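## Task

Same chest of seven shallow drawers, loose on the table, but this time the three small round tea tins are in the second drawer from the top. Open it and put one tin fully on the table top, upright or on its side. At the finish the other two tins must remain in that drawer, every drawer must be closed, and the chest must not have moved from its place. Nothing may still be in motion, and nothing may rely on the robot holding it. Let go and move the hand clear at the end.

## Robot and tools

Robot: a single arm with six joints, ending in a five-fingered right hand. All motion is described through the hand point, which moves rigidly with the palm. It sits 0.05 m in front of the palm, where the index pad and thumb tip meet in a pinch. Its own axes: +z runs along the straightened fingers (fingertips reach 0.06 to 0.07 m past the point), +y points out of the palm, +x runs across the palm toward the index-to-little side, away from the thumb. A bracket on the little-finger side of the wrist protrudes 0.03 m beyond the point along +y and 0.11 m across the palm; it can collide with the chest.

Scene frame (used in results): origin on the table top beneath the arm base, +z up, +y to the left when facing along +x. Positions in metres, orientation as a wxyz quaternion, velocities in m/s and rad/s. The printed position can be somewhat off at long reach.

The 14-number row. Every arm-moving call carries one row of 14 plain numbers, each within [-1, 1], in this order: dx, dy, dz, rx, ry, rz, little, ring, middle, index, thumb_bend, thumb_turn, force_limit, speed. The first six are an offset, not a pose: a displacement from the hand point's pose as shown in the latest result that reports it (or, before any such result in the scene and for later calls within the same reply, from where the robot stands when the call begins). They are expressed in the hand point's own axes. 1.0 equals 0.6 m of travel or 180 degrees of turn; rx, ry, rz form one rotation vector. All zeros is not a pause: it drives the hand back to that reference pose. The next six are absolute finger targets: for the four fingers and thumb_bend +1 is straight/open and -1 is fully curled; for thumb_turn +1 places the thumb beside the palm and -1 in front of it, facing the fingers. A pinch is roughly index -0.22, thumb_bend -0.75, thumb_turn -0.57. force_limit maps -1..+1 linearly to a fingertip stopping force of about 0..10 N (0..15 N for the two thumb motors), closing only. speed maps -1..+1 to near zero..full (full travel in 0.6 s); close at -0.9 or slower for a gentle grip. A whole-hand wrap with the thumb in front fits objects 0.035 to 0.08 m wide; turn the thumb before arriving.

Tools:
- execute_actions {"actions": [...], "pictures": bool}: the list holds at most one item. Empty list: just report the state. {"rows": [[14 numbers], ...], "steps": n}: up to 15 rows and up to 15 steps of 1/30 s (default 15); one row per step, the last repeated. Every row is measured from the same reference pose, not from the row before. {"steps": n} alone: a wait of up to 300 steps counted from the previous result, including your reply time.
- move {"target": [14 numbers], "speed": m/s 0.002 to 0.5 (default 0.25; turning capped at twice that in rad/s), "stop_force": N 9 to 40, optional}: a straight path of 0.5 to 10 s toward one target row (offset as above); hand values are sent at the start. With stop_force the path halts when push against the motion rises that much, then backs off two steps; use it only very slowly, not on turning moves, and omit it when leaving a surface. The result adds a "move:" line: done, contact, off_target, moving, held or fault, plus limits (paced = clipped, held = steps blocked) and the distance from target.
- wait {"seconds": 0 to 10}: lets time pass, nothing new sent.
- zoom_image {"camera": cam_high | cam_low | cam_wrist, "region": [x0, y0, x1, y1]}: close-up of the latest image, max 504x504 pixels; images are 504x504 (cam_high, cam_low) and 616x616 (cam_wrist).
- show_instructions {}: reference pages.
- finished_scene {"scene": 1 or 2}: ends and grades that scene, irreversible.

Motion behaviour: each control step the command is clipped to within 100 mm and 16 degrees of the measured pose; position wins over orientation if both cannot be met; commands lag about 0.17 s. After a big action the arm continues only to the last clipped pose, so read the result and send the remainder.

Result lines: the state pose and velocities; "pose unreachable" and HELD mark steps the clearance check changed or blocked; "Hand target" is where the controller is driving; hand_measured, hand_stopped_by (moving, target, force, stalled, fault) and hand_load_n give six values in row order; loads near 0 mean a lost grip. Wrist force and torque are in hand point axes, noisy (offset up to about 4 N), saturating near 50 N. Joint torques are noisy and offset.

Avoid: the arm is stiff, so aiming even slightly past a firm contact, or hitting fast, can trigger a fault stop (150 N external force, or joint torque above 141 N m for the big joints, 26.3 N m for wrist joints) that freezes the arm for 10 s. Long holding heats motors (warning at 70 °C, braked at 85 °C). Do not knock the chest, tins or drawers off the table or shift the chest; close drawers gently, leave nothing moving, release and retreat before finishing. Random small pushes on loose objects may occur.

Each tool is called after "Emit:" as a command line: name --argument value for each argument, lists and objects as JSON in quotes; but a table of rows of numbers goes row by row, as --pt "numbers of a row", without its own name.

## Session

Emit:
execute_actions --actions '[]'

Scene clock: 0.00 s of 6600.00 s.
end_effector_position=(+0.5029, +0.0067, +0.1829) hand_measured=(+1.000, +1.000, +1.000, +1.000, +1.000, +1.000) hand_load_n=(+0.0, +0.0, +0.0, +0.0, +0.0, +0.0) hand_stopped_by=(target, target, target, target, target, target) hand_force_limit=0.00 hand_speed=-0.80 end_effector_quat_wxyz=(+0.230, -0.167, +0.809, +0.514) end_effector_velocity=(-0.000, +0.000, -0.000) end_effector_angular_velocity=(+0.001, +0.001, +0.000)
Joint positions: [-0.756 -0.848  1.664  0.997  0.748 -3.058]
Joint velocities: [-0.     0.001  0.001 -0.    -0.    -0.   ]
Joint torques (N m, as the arm reports them, + toward a larger angle): no reading
Wrist force (N, on the end effector, along its own x y z axes, offset not removed): no reading
Wrist torque (N m, same axes, about the end effector's origin, offset not removed): no reading
Hand target: +0.503, +0.007, +0.183; +0.230, -0.167, +0.809, +0.514

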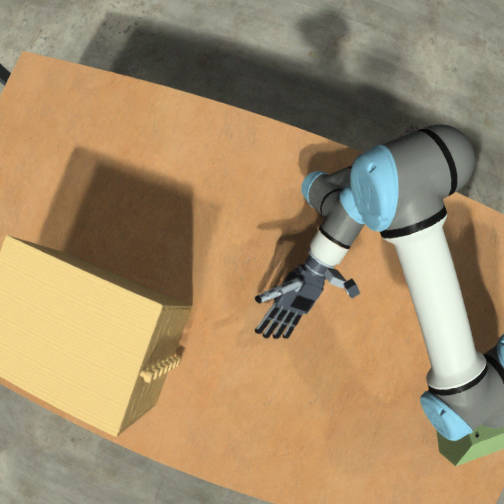

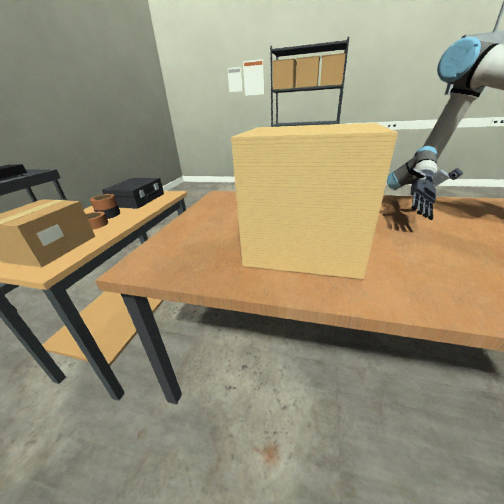

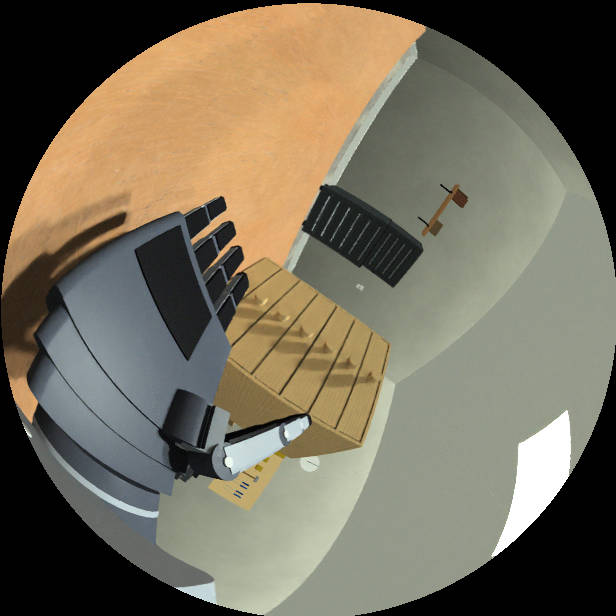

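Emit:
zoom_image --camera "cam_high" --region '[90, 280, 250, 440]'

Emit:
zoom_image --camera "cam_wrist" --region '[200, 240, 420, 460]'

Region (90, 280, 250, 440) of cam_high's 504x504 image, scaled by 3.150, with more detail than that image has.

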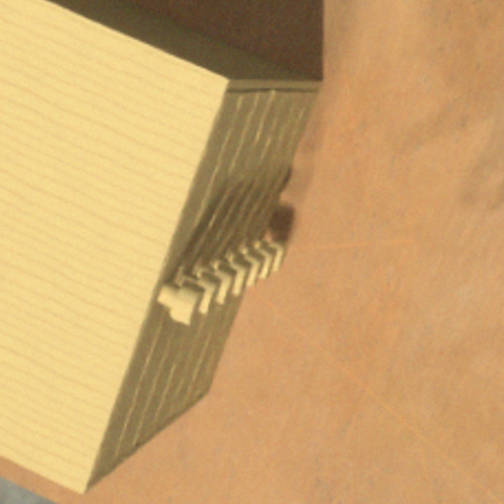

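Region (200, 240, 420, 460) of cam_wrist's 616x616 image, scaled by 2.291, with more detail than that image has.

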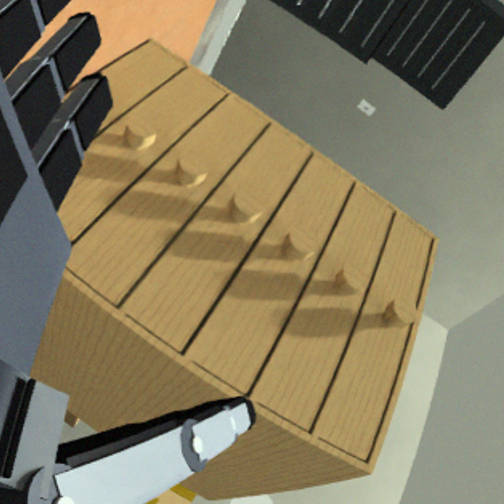

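Emit:
move --target '[-0.119,0.232,0.091,0.179,0.1254,-0.3464,-1,-1,-1,0.3,-0.5,-0.57,0.2,1]' --speed 0.4

Scene clock: 18.03 s of 6600.00 s.
end_effector_position=(+0.5031, +0.1164, +0.3068) hand_measured=(-1.000, -1.000, -1.000, +0.300, -0.500, -0.570) hand_load_n=(+0.0, +0.0, +0.0, +0.0, +0.0, +0.0) hand_stopped_by=(target, target, target, target, target, target) hand_force_limit=0.20 hand_speed=1.00 end_effector_quat_wxyz=(+0.340, -0.578, +0.740, +0.053) end_effector_velocity=(-0.000, +0.001, +0.001) end_effector_angular_velocity=(-0.013, -0.007, +0.004)
Joint positions: [-0.11  -1.464  1.859  0.43   1.412 -3.116]
Joint velocities: [ 0.013 -0.002  0.001 -0.005  0.017 -0.002]
Joint torques (N m, as the arm reports them, + toward a larger angle): [ 26.24 -37.36   2.16  -0.44   1.47  -1.41]
Wrist force (N, on the end effector, along its own x y z axes, offset not removed): [1.7 0.7 -0.8]
Wrist torque (N m, same axes, about the end effector's origin, offset not removed): [0.13 0.01 0.36]
Hand target: +0.503, +0.117, +0.307; +0.340, -0.578, +0.740, +0.052
Off the commanded pose: 0.000 m, 0 deg.
After step 90, 12.80 s passed at rest.
move: done

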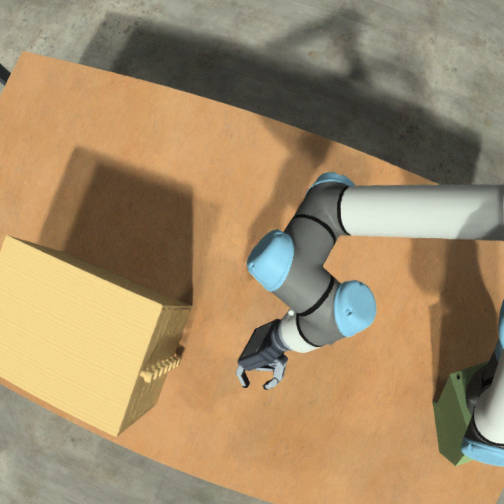

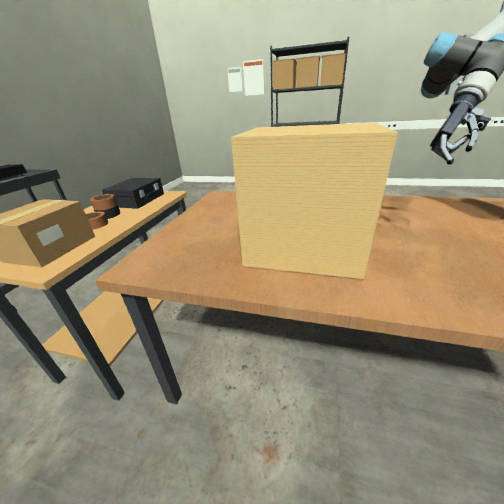

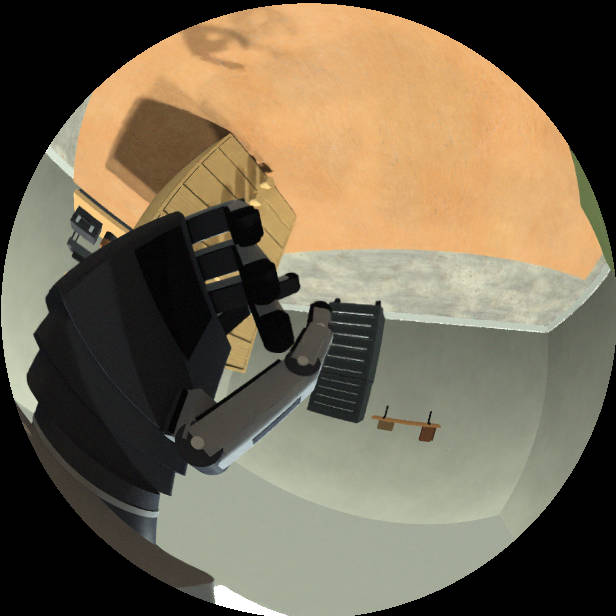

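Emit:
move --target '[-0.077,-0.095,0.155,0.617,-0.0405,0.3697,-1,-1,-1,0.3,-0.5,-0.57,0.2,1]' --speed 0.4

Scene clock: 24.60 s of 6600.00 s.
end_effector_position=(+0.6001, +0.1796, +0.2796) hand_measured=(-1.000, -1.000, -1.000, +0.300, -0.500, -0.570) hand_load_n=(+0.0, +0.0, +0.0, +0.0, +0.0, +0.0) hand_stopped_by=(target, target, target, target, target, target) hand_force_limit=0.20 hand_speed=1.00 end_effector_quat_wxyz=(+0.605, +0.364, +0.607, -0.364) end_effector_velocity=(+0.001, +0.001, +0.001) end_effector_angular_velocity=(-0.002, -0.004, -0.013)
Joint positions: [ 0.43  -0.459  1.85  -2.94   2.576 -3.062]
Joint velocities: [ 0.002  0.009 -0.017 -0.019 -0.002 -0.021]
Joint torques (N m, as the arm reports them, + toward a larger angle): [ 38.35 -24.99 -19.73  -4.38  -4.29  -1.5 ]
Wrist force (N, on the end effector, along its own x y z axes, offset not removed): [0.6 0.8 1.8]
Wrist torque (N m, same axes, about the end effector's origin, offset not removed): [0.02 0.11 0.30]
Hand target: +0.600, +0.180, +0.280; +0.605, +0.364, +0.607, -0.364
Off the commanded pose: 0.000 m, 0 deg.
move: done

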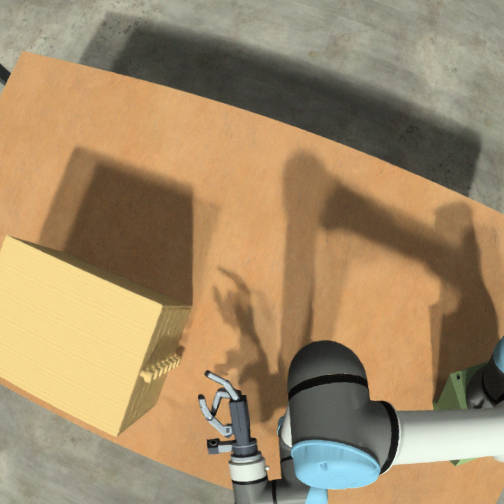

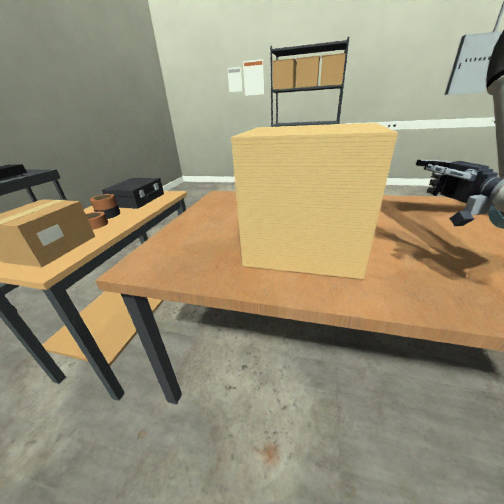

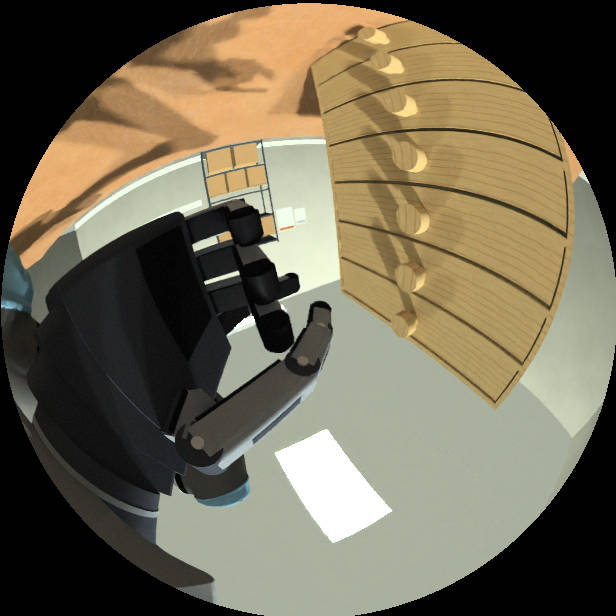

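Emit:
move --target '[0.013,0.085,0.075,0,0,0,-1,-1,-1,0.3,-0.5,-0.57,0.2,1]' --speed 0.1

Emit:
zoom_image --camera "cam_high" --region '[120, 330, 220, 430]'

Emit:
zoom_image --camera "cam_wrist" --region '[230, 200, 430, 400]'

Scene clock: 31.40 s of 6600.00 s.
end_effector_position=(+0.6660, +0.1639, +0.2718) hand_measured=(-1.000, -1.000, -1.000, +0.300, -0.500, -0.570) hand_load_n=(+0.0, +0.0, +0.0, +0.0, +0.0, +0.0) hand_stopped_by=(target, target, target, target, target, target) hand_force_limit=0.20 hand_speed=1.00 end_effector_quat_wxyz=(+0.605, +0.364, +0.607, -0.364) end_effector_velocity=(+0.002, -0.000, -0.000) end_effector_angular_velocity=(+0.001, -0.002, +0.000)
Joint positions: [ 0.363 -0.503  1.753 -2.695  2.571 -2.938]
Joint velocities: [-0.002 -0.001 -0.005  0.009 -0.001  0.005]
Joint torques (N m, as the arm reports them, + toward a larger angle): [ 14.71 -49.17 -20.6   -0.44  -4.16   1.82]
Wrist force (N, on the end effector, along its own x y z axes, offset not removed): [2.0 2.3 0.5]
Wrist torque (N m, same axes, about the end effector's origin, offset not removed): [0.26 -0.13 0.56]
Hand target: +0.666, +0.164, +0.272; +0.605, +0.364, +0.607, -0.364
Off the commanded pose: 0.000 m, 0 deg.
After step 90, 2.60 s passed at rest.
move: done

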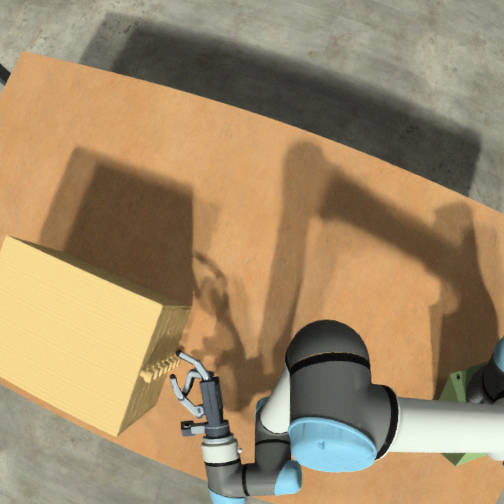

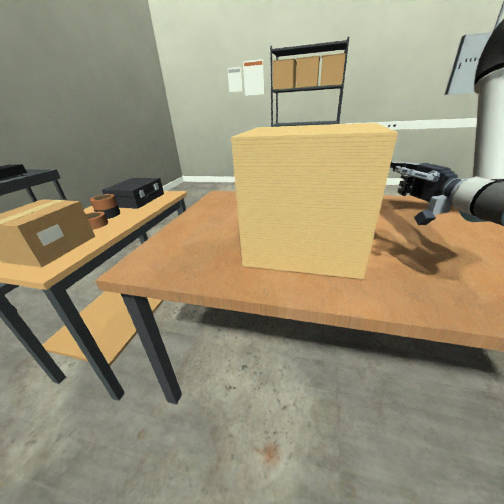

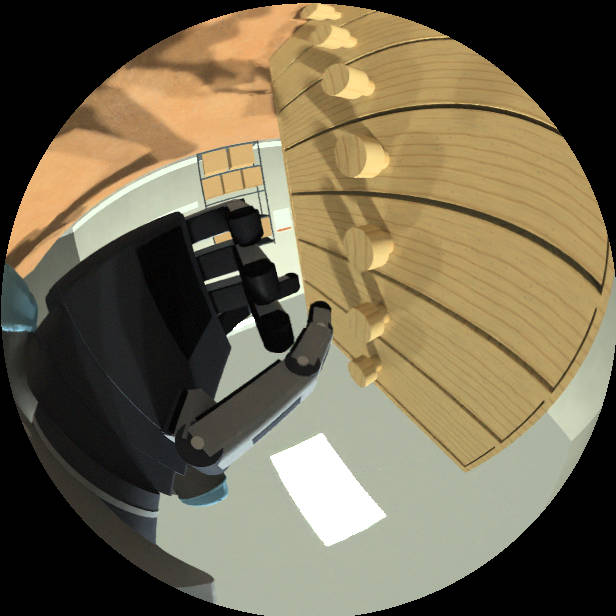

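Region (120, 330, 220, 430) of cam_high's 504x504 image, scaled by 5.040, with more detail than that image has.

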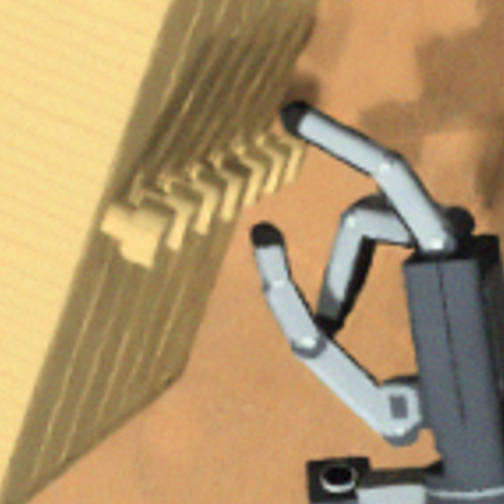

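Region (230, 200, 430, 400) of cam_wrist's 616x616 image, scaled by 2.520, with more detail than that image has.

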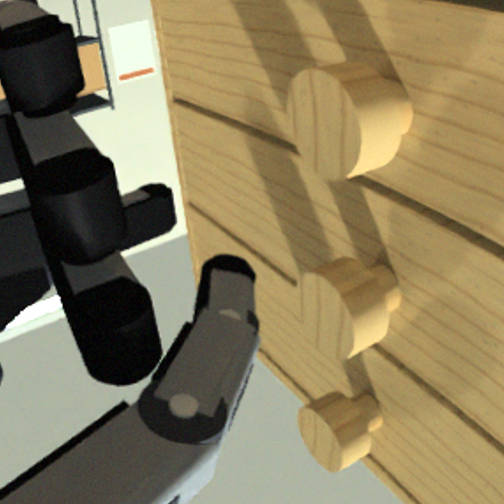

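Emit:
move --target '[-0.023,0.033,-0.014,0,0,0,-1,-1,-1,0.3,-0.5,-0.57,0.2,1]' --speed 0.05

Emit:
zoom_image --camera "cam_high" --region '[120, 330, 220, 430]'

Emit:
zoom_image --camera "cam_wrist" --region '[230, 200, 430, 400]'

Scene clock: 34.47 s of 6600.00 s.
end_effector_position=(+0.6794, +0.1804, +0.2855) hand_measured=(-1.000, -1.000, -1.000, +0.300, -0.500, -0.570) hand_load_n=(+0.0, +0.0, +0.0, +0.0, +0.0, +0.0) hand_stopped_by=(target, target, target, target, target, target) hand_force_limit=0.20 hand_speed=1.00 end_effector_quat_wxyz=(+0.605, +0.364, +0.607, -0.364) end_effector_velocity=(+0.002, +0.001, +0.001) end_effector_angular_velocity=(-0.000, +0.000, -0.002)
Joint positions: [ 0.39  -0.495  1.693 -2.685  2.574 -2.988]
Joint velocities: [ 0.002  0.002 -0.008  0.001  0.    -0.005]
Joint torques (N m, as the arm reports them, + toward a larger angle): [ 40.14 -26.86 -21.79  -0.64   1.    -1.89]
Wrist force (N, on the end effector, along its own x y z axes, offset not removed): [-0.8 -0.1 0.2]
Wrist torque (N m, same axes, about the end effector's origin, offset not removed): [-0.10 0.37 0.13]
Hand target: +0.680, +0.181, +0.286; +0.605, +0.364, +0.607, -0.364
Off the commanded pose: 0.000 m, 0 deg.
move: done

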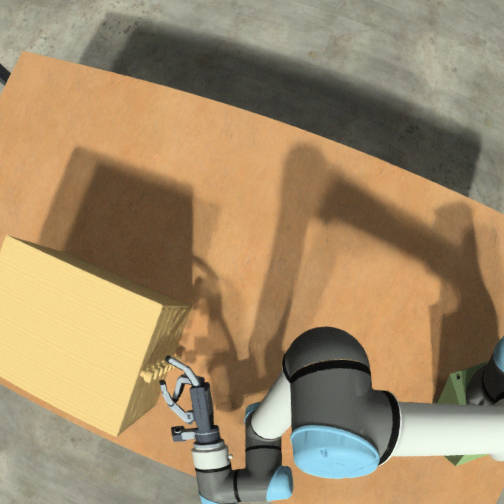

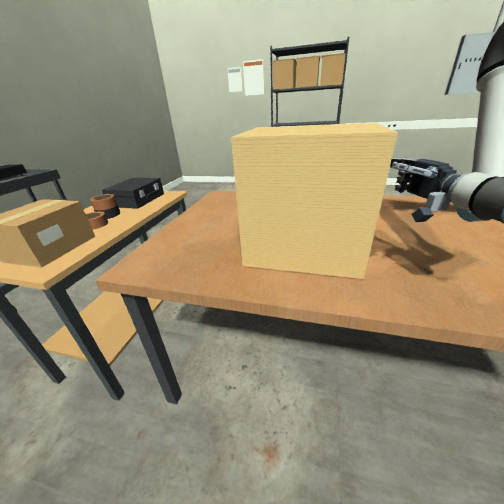

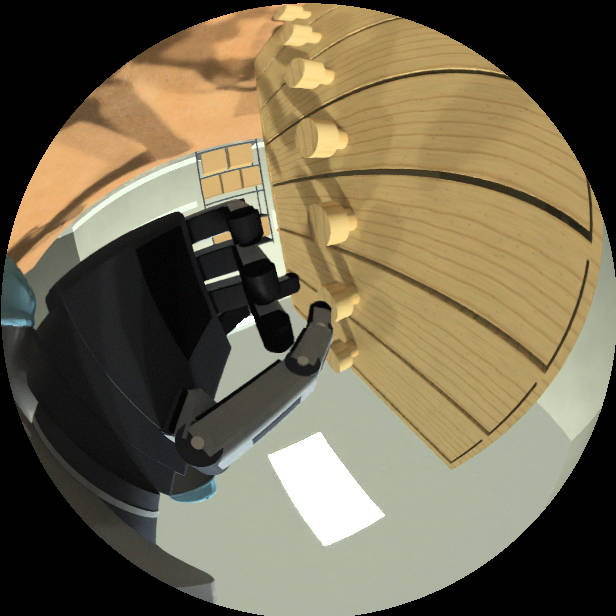

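Region (120, 330, 220, 430) of cam_high's 504x504 image, scaled by 5.040, with more detail than that image has.

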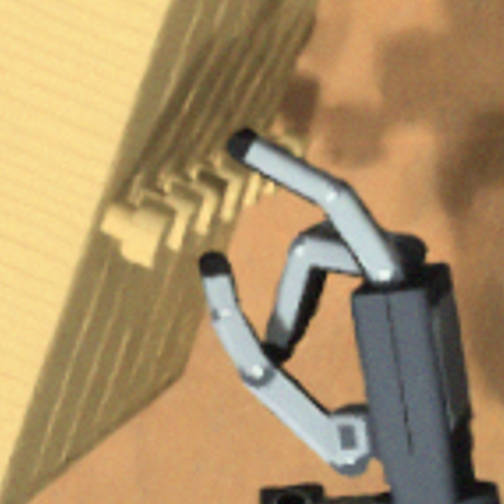

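Region (230, 200, 430, 400) of cam_wrist's 616x616 image, scaled by 2.520, with more detail than that image has.

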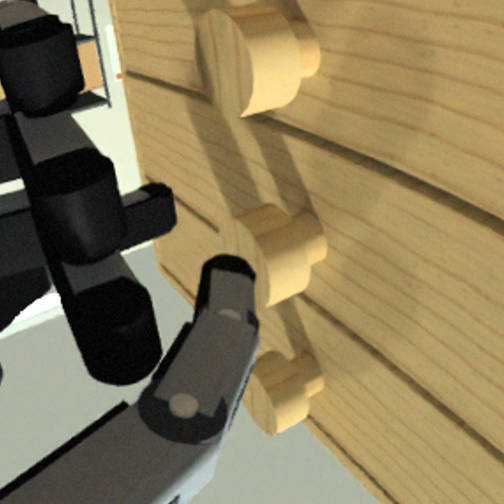

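Emit:
move --target '[-0.002,0.027,0.003,0,0,0,-1,-1,-1,0.3,-0.5,-0.57,0.2,1]' --speed 0.025 --stop_force 9

Emit:
execute_actions --actions '[{"rows":[[0,0,0,0,0,0,-1,-1,-1,-0.4,-0.5,-0.57,0.2,-0.6]],"steps":15}]'

Emit:
zoom_image --camera "cam_high" --region '[120, 330, 220, 430]'

Emit:
zoom_image --camera "cam_wrist" --region '[230, 200, 430, 400]'

Scene clock: 38.13 s of 6600.00 s.
end_effector_position=(+0.6943, +0.1863, +0.2866) hand_measured=(-1.000, -1.000, -1.000, +0.300, -0.500, -0.570) hand_load_n=(+0.0, +0.0, +0.0, +0.0, +0.0, +0.0) hand_stopped_by=(target, target, target, target, target, target) hand_force_limit=0.20 hand_speed=1.00 end_effector_quat_wxyz=(+0.605, +0.364, +0.607, -0.364) end_effector_velocity=(+0.003, +0.000, -0.000) end_effector_angular_velocity=(-0.000, +0.000, -0.002)
Joint positions: [ 0.391 -0.486  1.645 -2.647  2.574 -2.989]
Joint velocities: [-0.001  0.002 -0.008  0.006  0.    -0.   ]
Joint torques (N m, as the arm reports them, + toward a larger angle): [ 40.17 -28.17 -21.5   -0.38   1.    -1.61]
Wrist force (N, on the end effector, along its own x y z axes, offset not removed): [4.5 2.2 1.0]
Wrist torque (N m, same axes, about the end effector's origin, offset not removed): [0.27 -0.49 0.58]
Hand target: +0.695, +0.186, +0.287; +0.605, +0.364, +0.607, -0.364
Off the commanded pose: 0.000 m, 0 deg.
move: done

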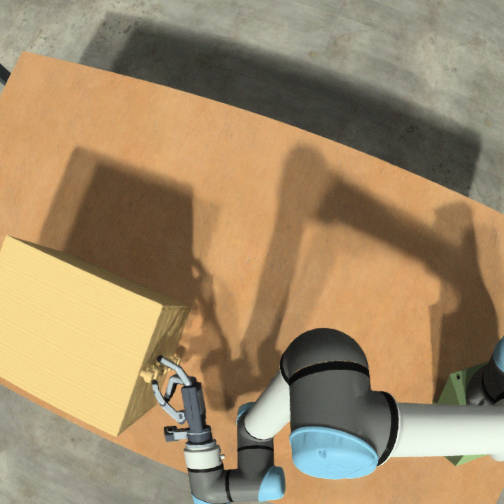

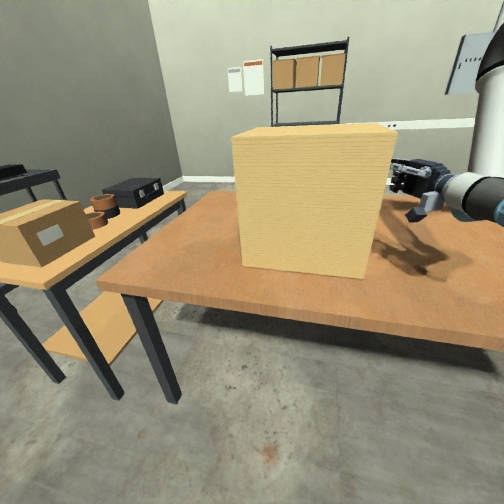

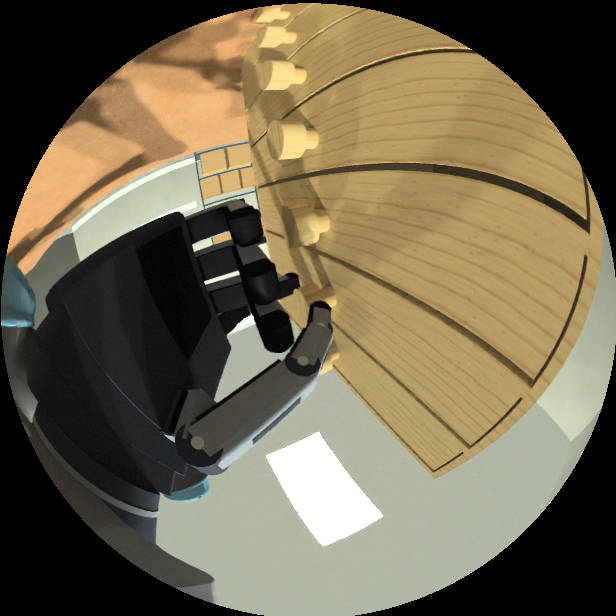

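Scene clock: 38.63 s of 6600.00 s.
end_effector_position=(+0.6943, +0.1863, +0.2866) hand_measured=(-1.000, -1.000, -1.000, +0.088, -0.498, -0.570) hand_load_n=(+0.0, +0.0, +0.0, +11.0, +2.5, -1.0) hand_stopped_by=(target, target, target, force, target, target) hand_force_limit=0.20 hand_speed=-0.60 end_effector_quat_wxyz=(+0.605, +0.364, +0.607, -0.364) end_effector_velocity=(-0.000, +0.000, +0.000) end_effector_angular_velocity=(-0.000, +0.000, +0.000)
Joint positions: [ 0.391 -0.486  1.645 -2.647  2.574 -2.989]
Joint velocities: [ 0. -0.  0.  0.  0. -0.]
Joint torques (N m, as the arm reports them, + toward a larger angle): [ 40.5  -31.98   8.45  -3.59   0.74  -1.53]
Wrist force (N, on the end effector, along its own x y z axes, offset not removed): [1.2 -2.7 5.3]
Wrist torque (N m, same axes, about the end effector's origin, offset not removed): [-0.06 -0.13 0.36]
Hand target: +0.694, +0.186, +0.287; +0.605, +0.364, +0.607, -0.364
Off the commanded pose: 0.000 m, 0 deg.
Steps of this call (steps 1 to 15: all 15 steps of this action). Readings (end_effector_position | what the end effector reports):
1: (+0.6943, +0.1863, +0.2866) | hand_measured=(-1.000, -1.000, -1.000, +0.300, -0.500, -0.570) hand_load_n=(+0.0, +0.0, +0.0, +0.0, +0.0, +0.0) hand_stopped_by=(target, target, target, moving, target, target) hand_force_limit=0.20 hand_speed=-0.60
2: (+0.6943, +0.1864, +0.2866) | hand_measured=(-1.000, -1.000, -1.000, +0.300, -0.500, -0.570) hand_load_n=(+0.0, +0.0, +0.0, +0.0, +0.0, +0.0) hand_stopped_by=(target, target, target, moving, target, target) hand_force_limit=0.20 hand_speed=-0.60
4: (+0.6943, +0.1864, +0.2866) | hand_measured=(-1.000, -1.000, -1.000, +0.280, -0.500, -0.570) hand_load_n=(+0.0, +0.0, +0.0, +0.0, +0.0, +0.0) hand_stopped_by=(target, target, target, moving, target, target) hand_force_limit=0.20 hand_speed=-0.60
8: (+0.6943, +0.1864, +0.2866) | hand_measured=(-1.000, -1.000, -1.000, +0.192, -0.500, -0.570) hand_load_n=(+0.0, +0.0, +0.0, +0.0, +0.0, +0.0) hand_stopped_by=(target, target, target, moving, target, target) hand_force_limit=0.20 hand_speed=-0.60
15: the state above

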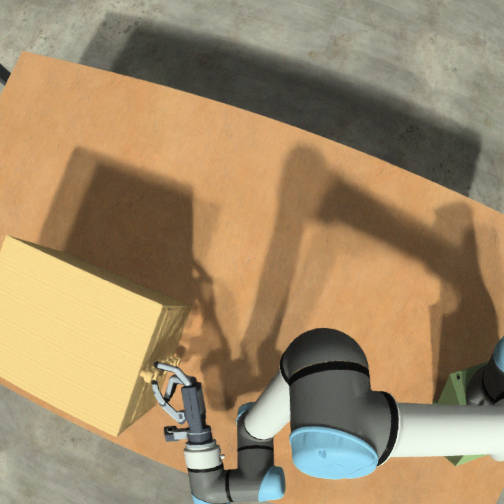

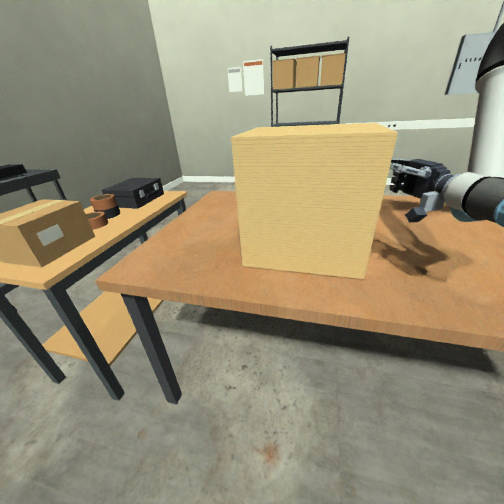

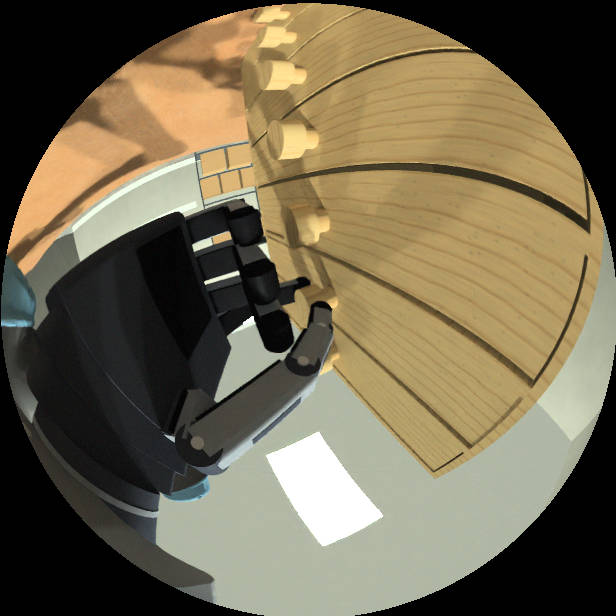

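Region (120, 330, 220, 430) of cam_high's 504x504 image, scaled by 5.040, with more detail than that image has.

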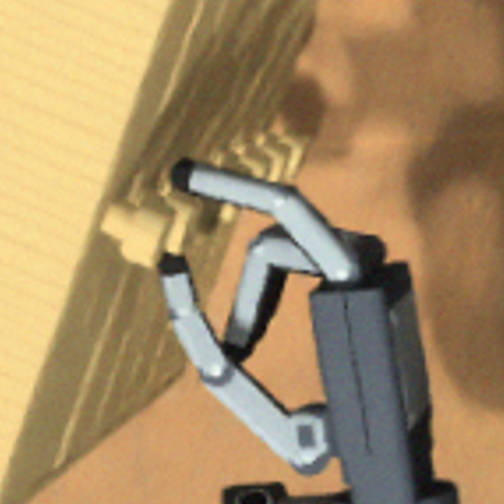

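Region (230, 200, 430, 400) of cam_wrist's 616x616 image, scaled by 2.520, with more detail than that image has.

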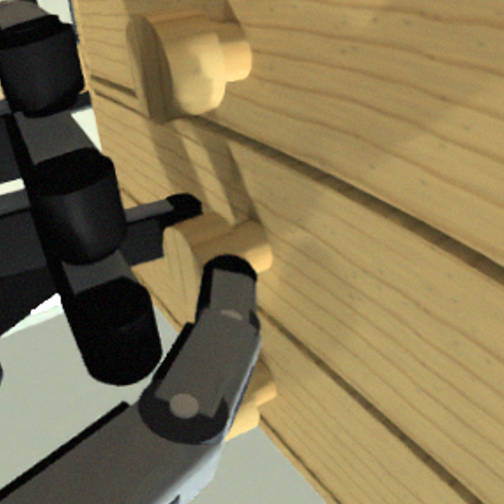

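Emit:
move --target '[0,-0.0745,-0.038,0,0,0,-1,-1,-1,-0.4,-0.5,-0.57,0.2,-0.6]' --speed 0.025 --stop_force 14

Emit:
zoom_image --camera "cam_high" --region '[100, 280, 260, 440]'

Scene clock: 41.93 s of 6600.00 s.
end_effector_position=(+0.6444, +0.1854, +0.2867) hand_measured=(-1.000, -1.000, -1.000, +0.088, -0.498, -0.570) hand_load_n=(+0.0, +0.0, +0.0, +8.5, +3.5, -1.5) hand_stopped_by=(target, target, target, force, target, target) hand_force_limit=0.20 hand_speed=-0.60 end_effector_quat_wxyz=(+0.605, +0.364, +0.607, -0.364) end_effector_velocity=(-0.002, -0.000, +0.001) end_effector_angular_velocity=(+0.001, -0.003, -0.001)
Joint positions: [ 0.417 -0.479  1.755 -2.805  2.576 -3.038]
Joint velocities: [ 0.001  0.     0.003 -0.008  0.    -0.002]
Joint torques (N m, as the arm reports them, + toward a larger angle): [ 38.91 -27.71   8.09  -4.91   0.71  -1.55]
Wrist force (N, on the end effector, along its own x y z axes, offset not removed): [2.1 2.0 2.4]
Wrist torque (N m, same axes, about the end effector's origin, offset not removed): [0.16 0.26 0.27]
Hand target: +0.644, +0.185, +0.287; +0.605, +0.364, +0.607, -0.364
Off the commanded pose: 0.000 m, 0 deg.
move: done

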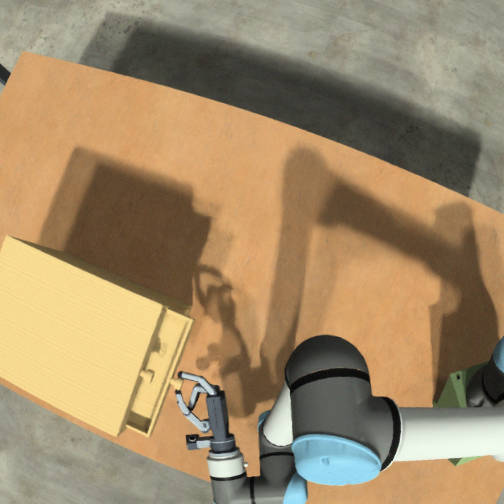

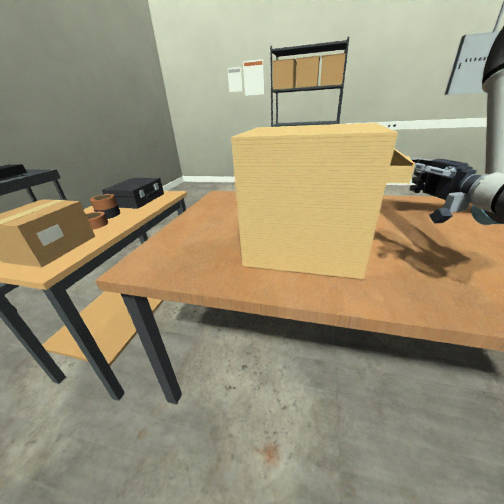

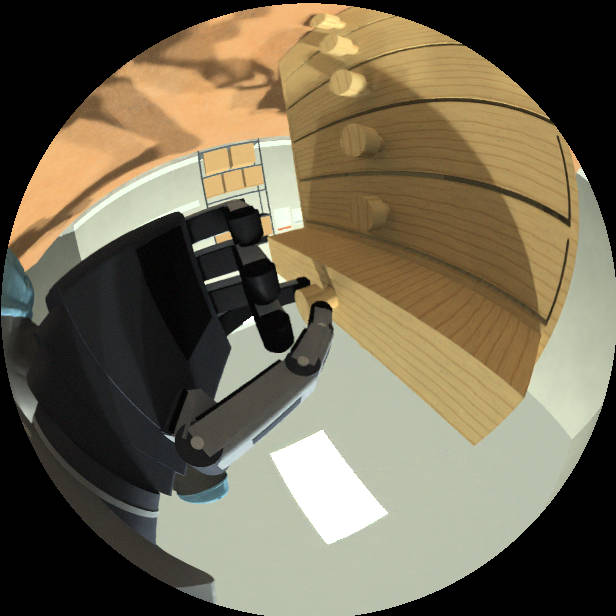

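Region (100, 280, 260, 440) of cam_high's 504x504 image, scaled by 3.150, with more detail than that image has.

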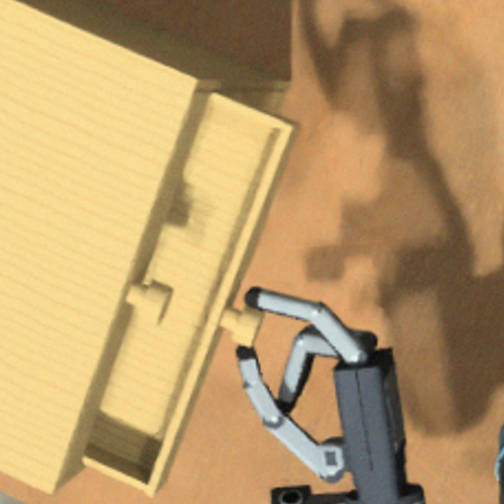

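Emit:
move --target '[0,-0.12,-0.058,0,0,0,-1,-1,-1,-0.4,-0.5,-0.57,0.2,-0.6]' --speed 0.03 --stop_force 12

Emit:
zoom_image --camera "cam_high" --region '[100, 280, 280, 460]'

Scene clock: 46.33 s of 6600.00 s.
end_effector_position=(+0.5647, +0.1823, +0.2867) hand_measured=(-1.000, -1.000, -1.000, +0.088, -0.498, -0.570) hand_load_n=(+0.0, +0.0, +0.0, +8.5, +2.5, -1.5) hand_stopped_by=(target, target, target, force, target, target) hand_force_limit=0.20 hand_speed=-0.60 end_effector_quat_wxyz=(+0.605, +0.364, +0.607, -0.364) end_effector_velocity=(-0.002, +0.000, +0.001) end_effector_angular_velocity=(+0.001, -0.002, -0.000)
Joint positions: [ 0.465 -0.44   1.906 -3.07   2.576 -3.128]
Joint velocities: [ 0.003  0.001  0.002 -0.008 -0.    -0.003]
Joint torques (N m, as the arm reports them, + toward a larger angle): [ 37.54 -24.4   12.63  -4.74  -4.68  -1.47]
Wrist force (N, on the end effector, along its own x y z axes, offset not removed): [2.7 0.7 0.4]
Wrist torque (N m, same axes, about the end effector's origin, offset not removed): [0.00 0.02 0.26]
Hand target: +0.564, +0.182, +0.287; +0.605, +0.364, +0.607, -0.364
Off the commanded pose: 0.000 m, 0 deg.
move: done

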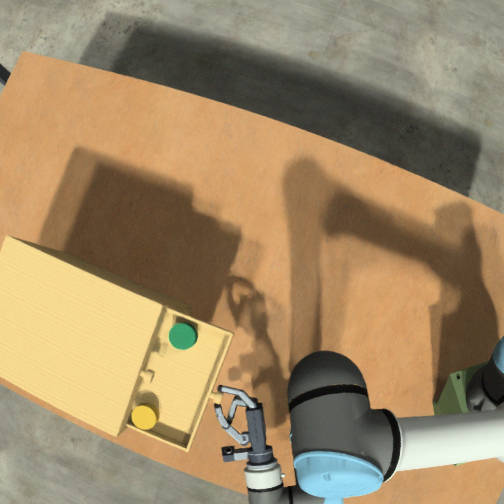

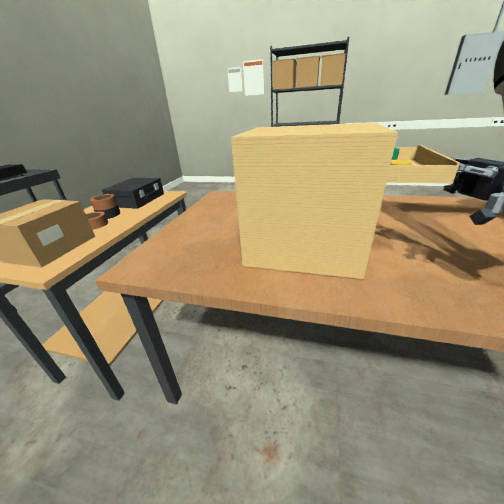

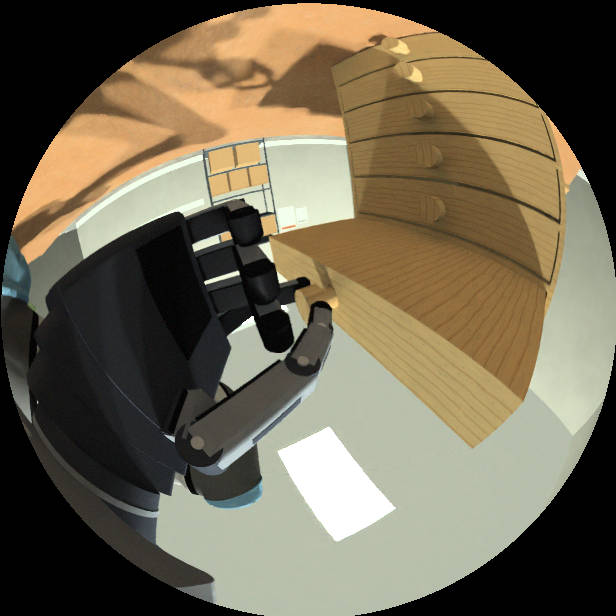

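Region (100, 280, 280, 460) of cam_high's 504x504 image, scaled by 2.800, with more detail than that image has.

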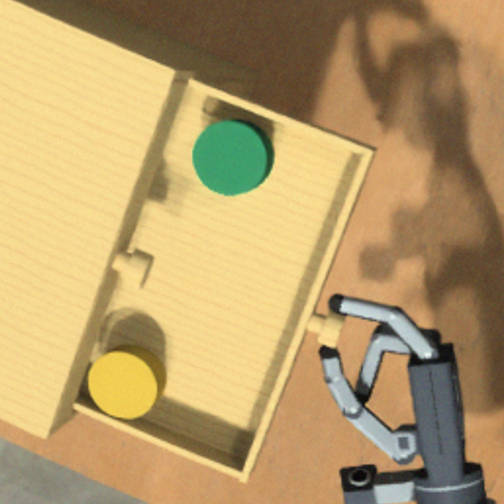

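Emit:
move --target '[0,-0.0736,-0.039,0,0,0,-1,-1,-1,-0.4,-0.5,-0.57,0.2,-0.6]' --speed 0.03 --stop_force 12

Emit:
zoom_image --camera "cam_high" --region '[110, 290, 290, 470]'

Scene clock: 54.30 s of 6600.00 s.
end_effector_position=(+0.5150, +0.1822, +0.2868) hand_measured=(-1.000, -1.000, -1.000, +0.088, -0.498, -0.570) hand_load_n=(+0.0, +0.0, +0.0, +8.5, +2.5, -1.5) hand_stopped_by=(target, target, target, force, target, target) hand_force_limit=0.20 hand_speed=-0.60 end_effector_quat_wxyz=(+0.605, +0.364, +0.607, -0.364) end_effector_velocity=(-0.002, +0.000, +0.000) end_effector_angular_velocity=(+0.000, -0.000, +0.000)
Joint positions: [ 0.505 -0.392  1.974 -3.249  2.573 -3.202]
Joint velocities: [ 0.003  0.002  0.002 -0.007  0.    -0.004]
Joint torques (N m, as the arm reports them, + toward a larger angle): [ 37.33 -24.18  13.33  -4.57  -4.69  -1.24]
Wrist force (N, on the end effector, along its own x y z axes, offset not removed): [2.9 3.2 -0.1]
Wrist torque (N m, same axes, about the end effector's origin, offset not removed): [0.30 0.13 0.35]
Hand target: +0.515, +0.182, +0.287; +0.605, +0.364, +0.607, -0.364
Off the commanded pose: 0.000 m, 0 deg.
After step 90, 2.93 s passed at rest.
move: done

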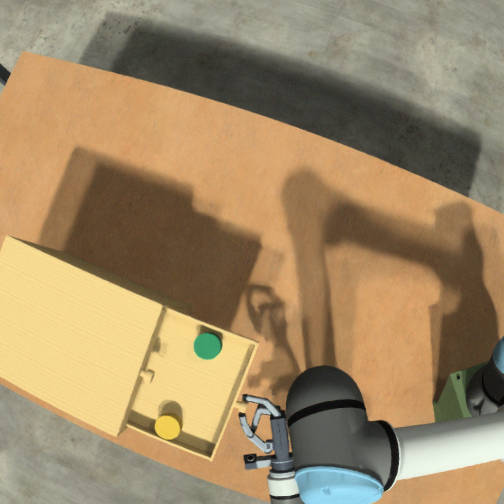

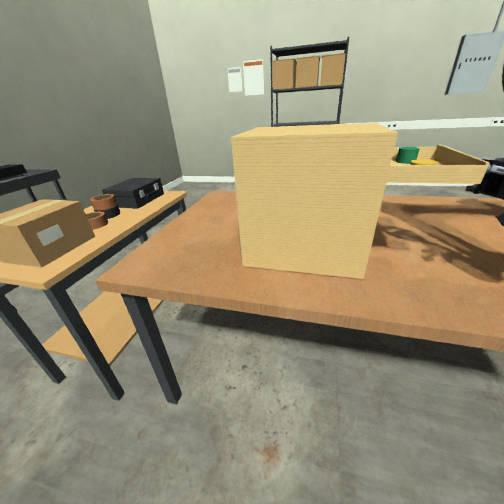

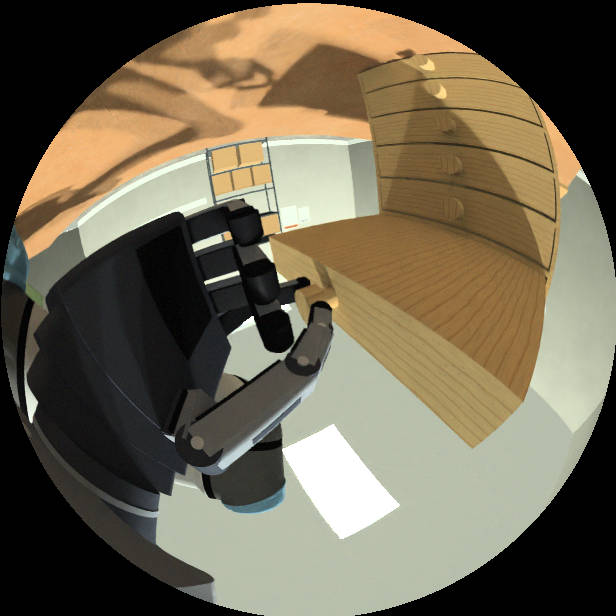

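Region (110, 290, 290, 470) of cam_high's 504x504 image, scaled by 2.800, with more detail than that image has.

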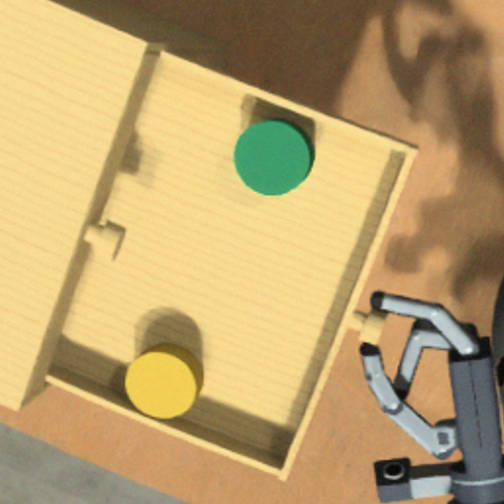

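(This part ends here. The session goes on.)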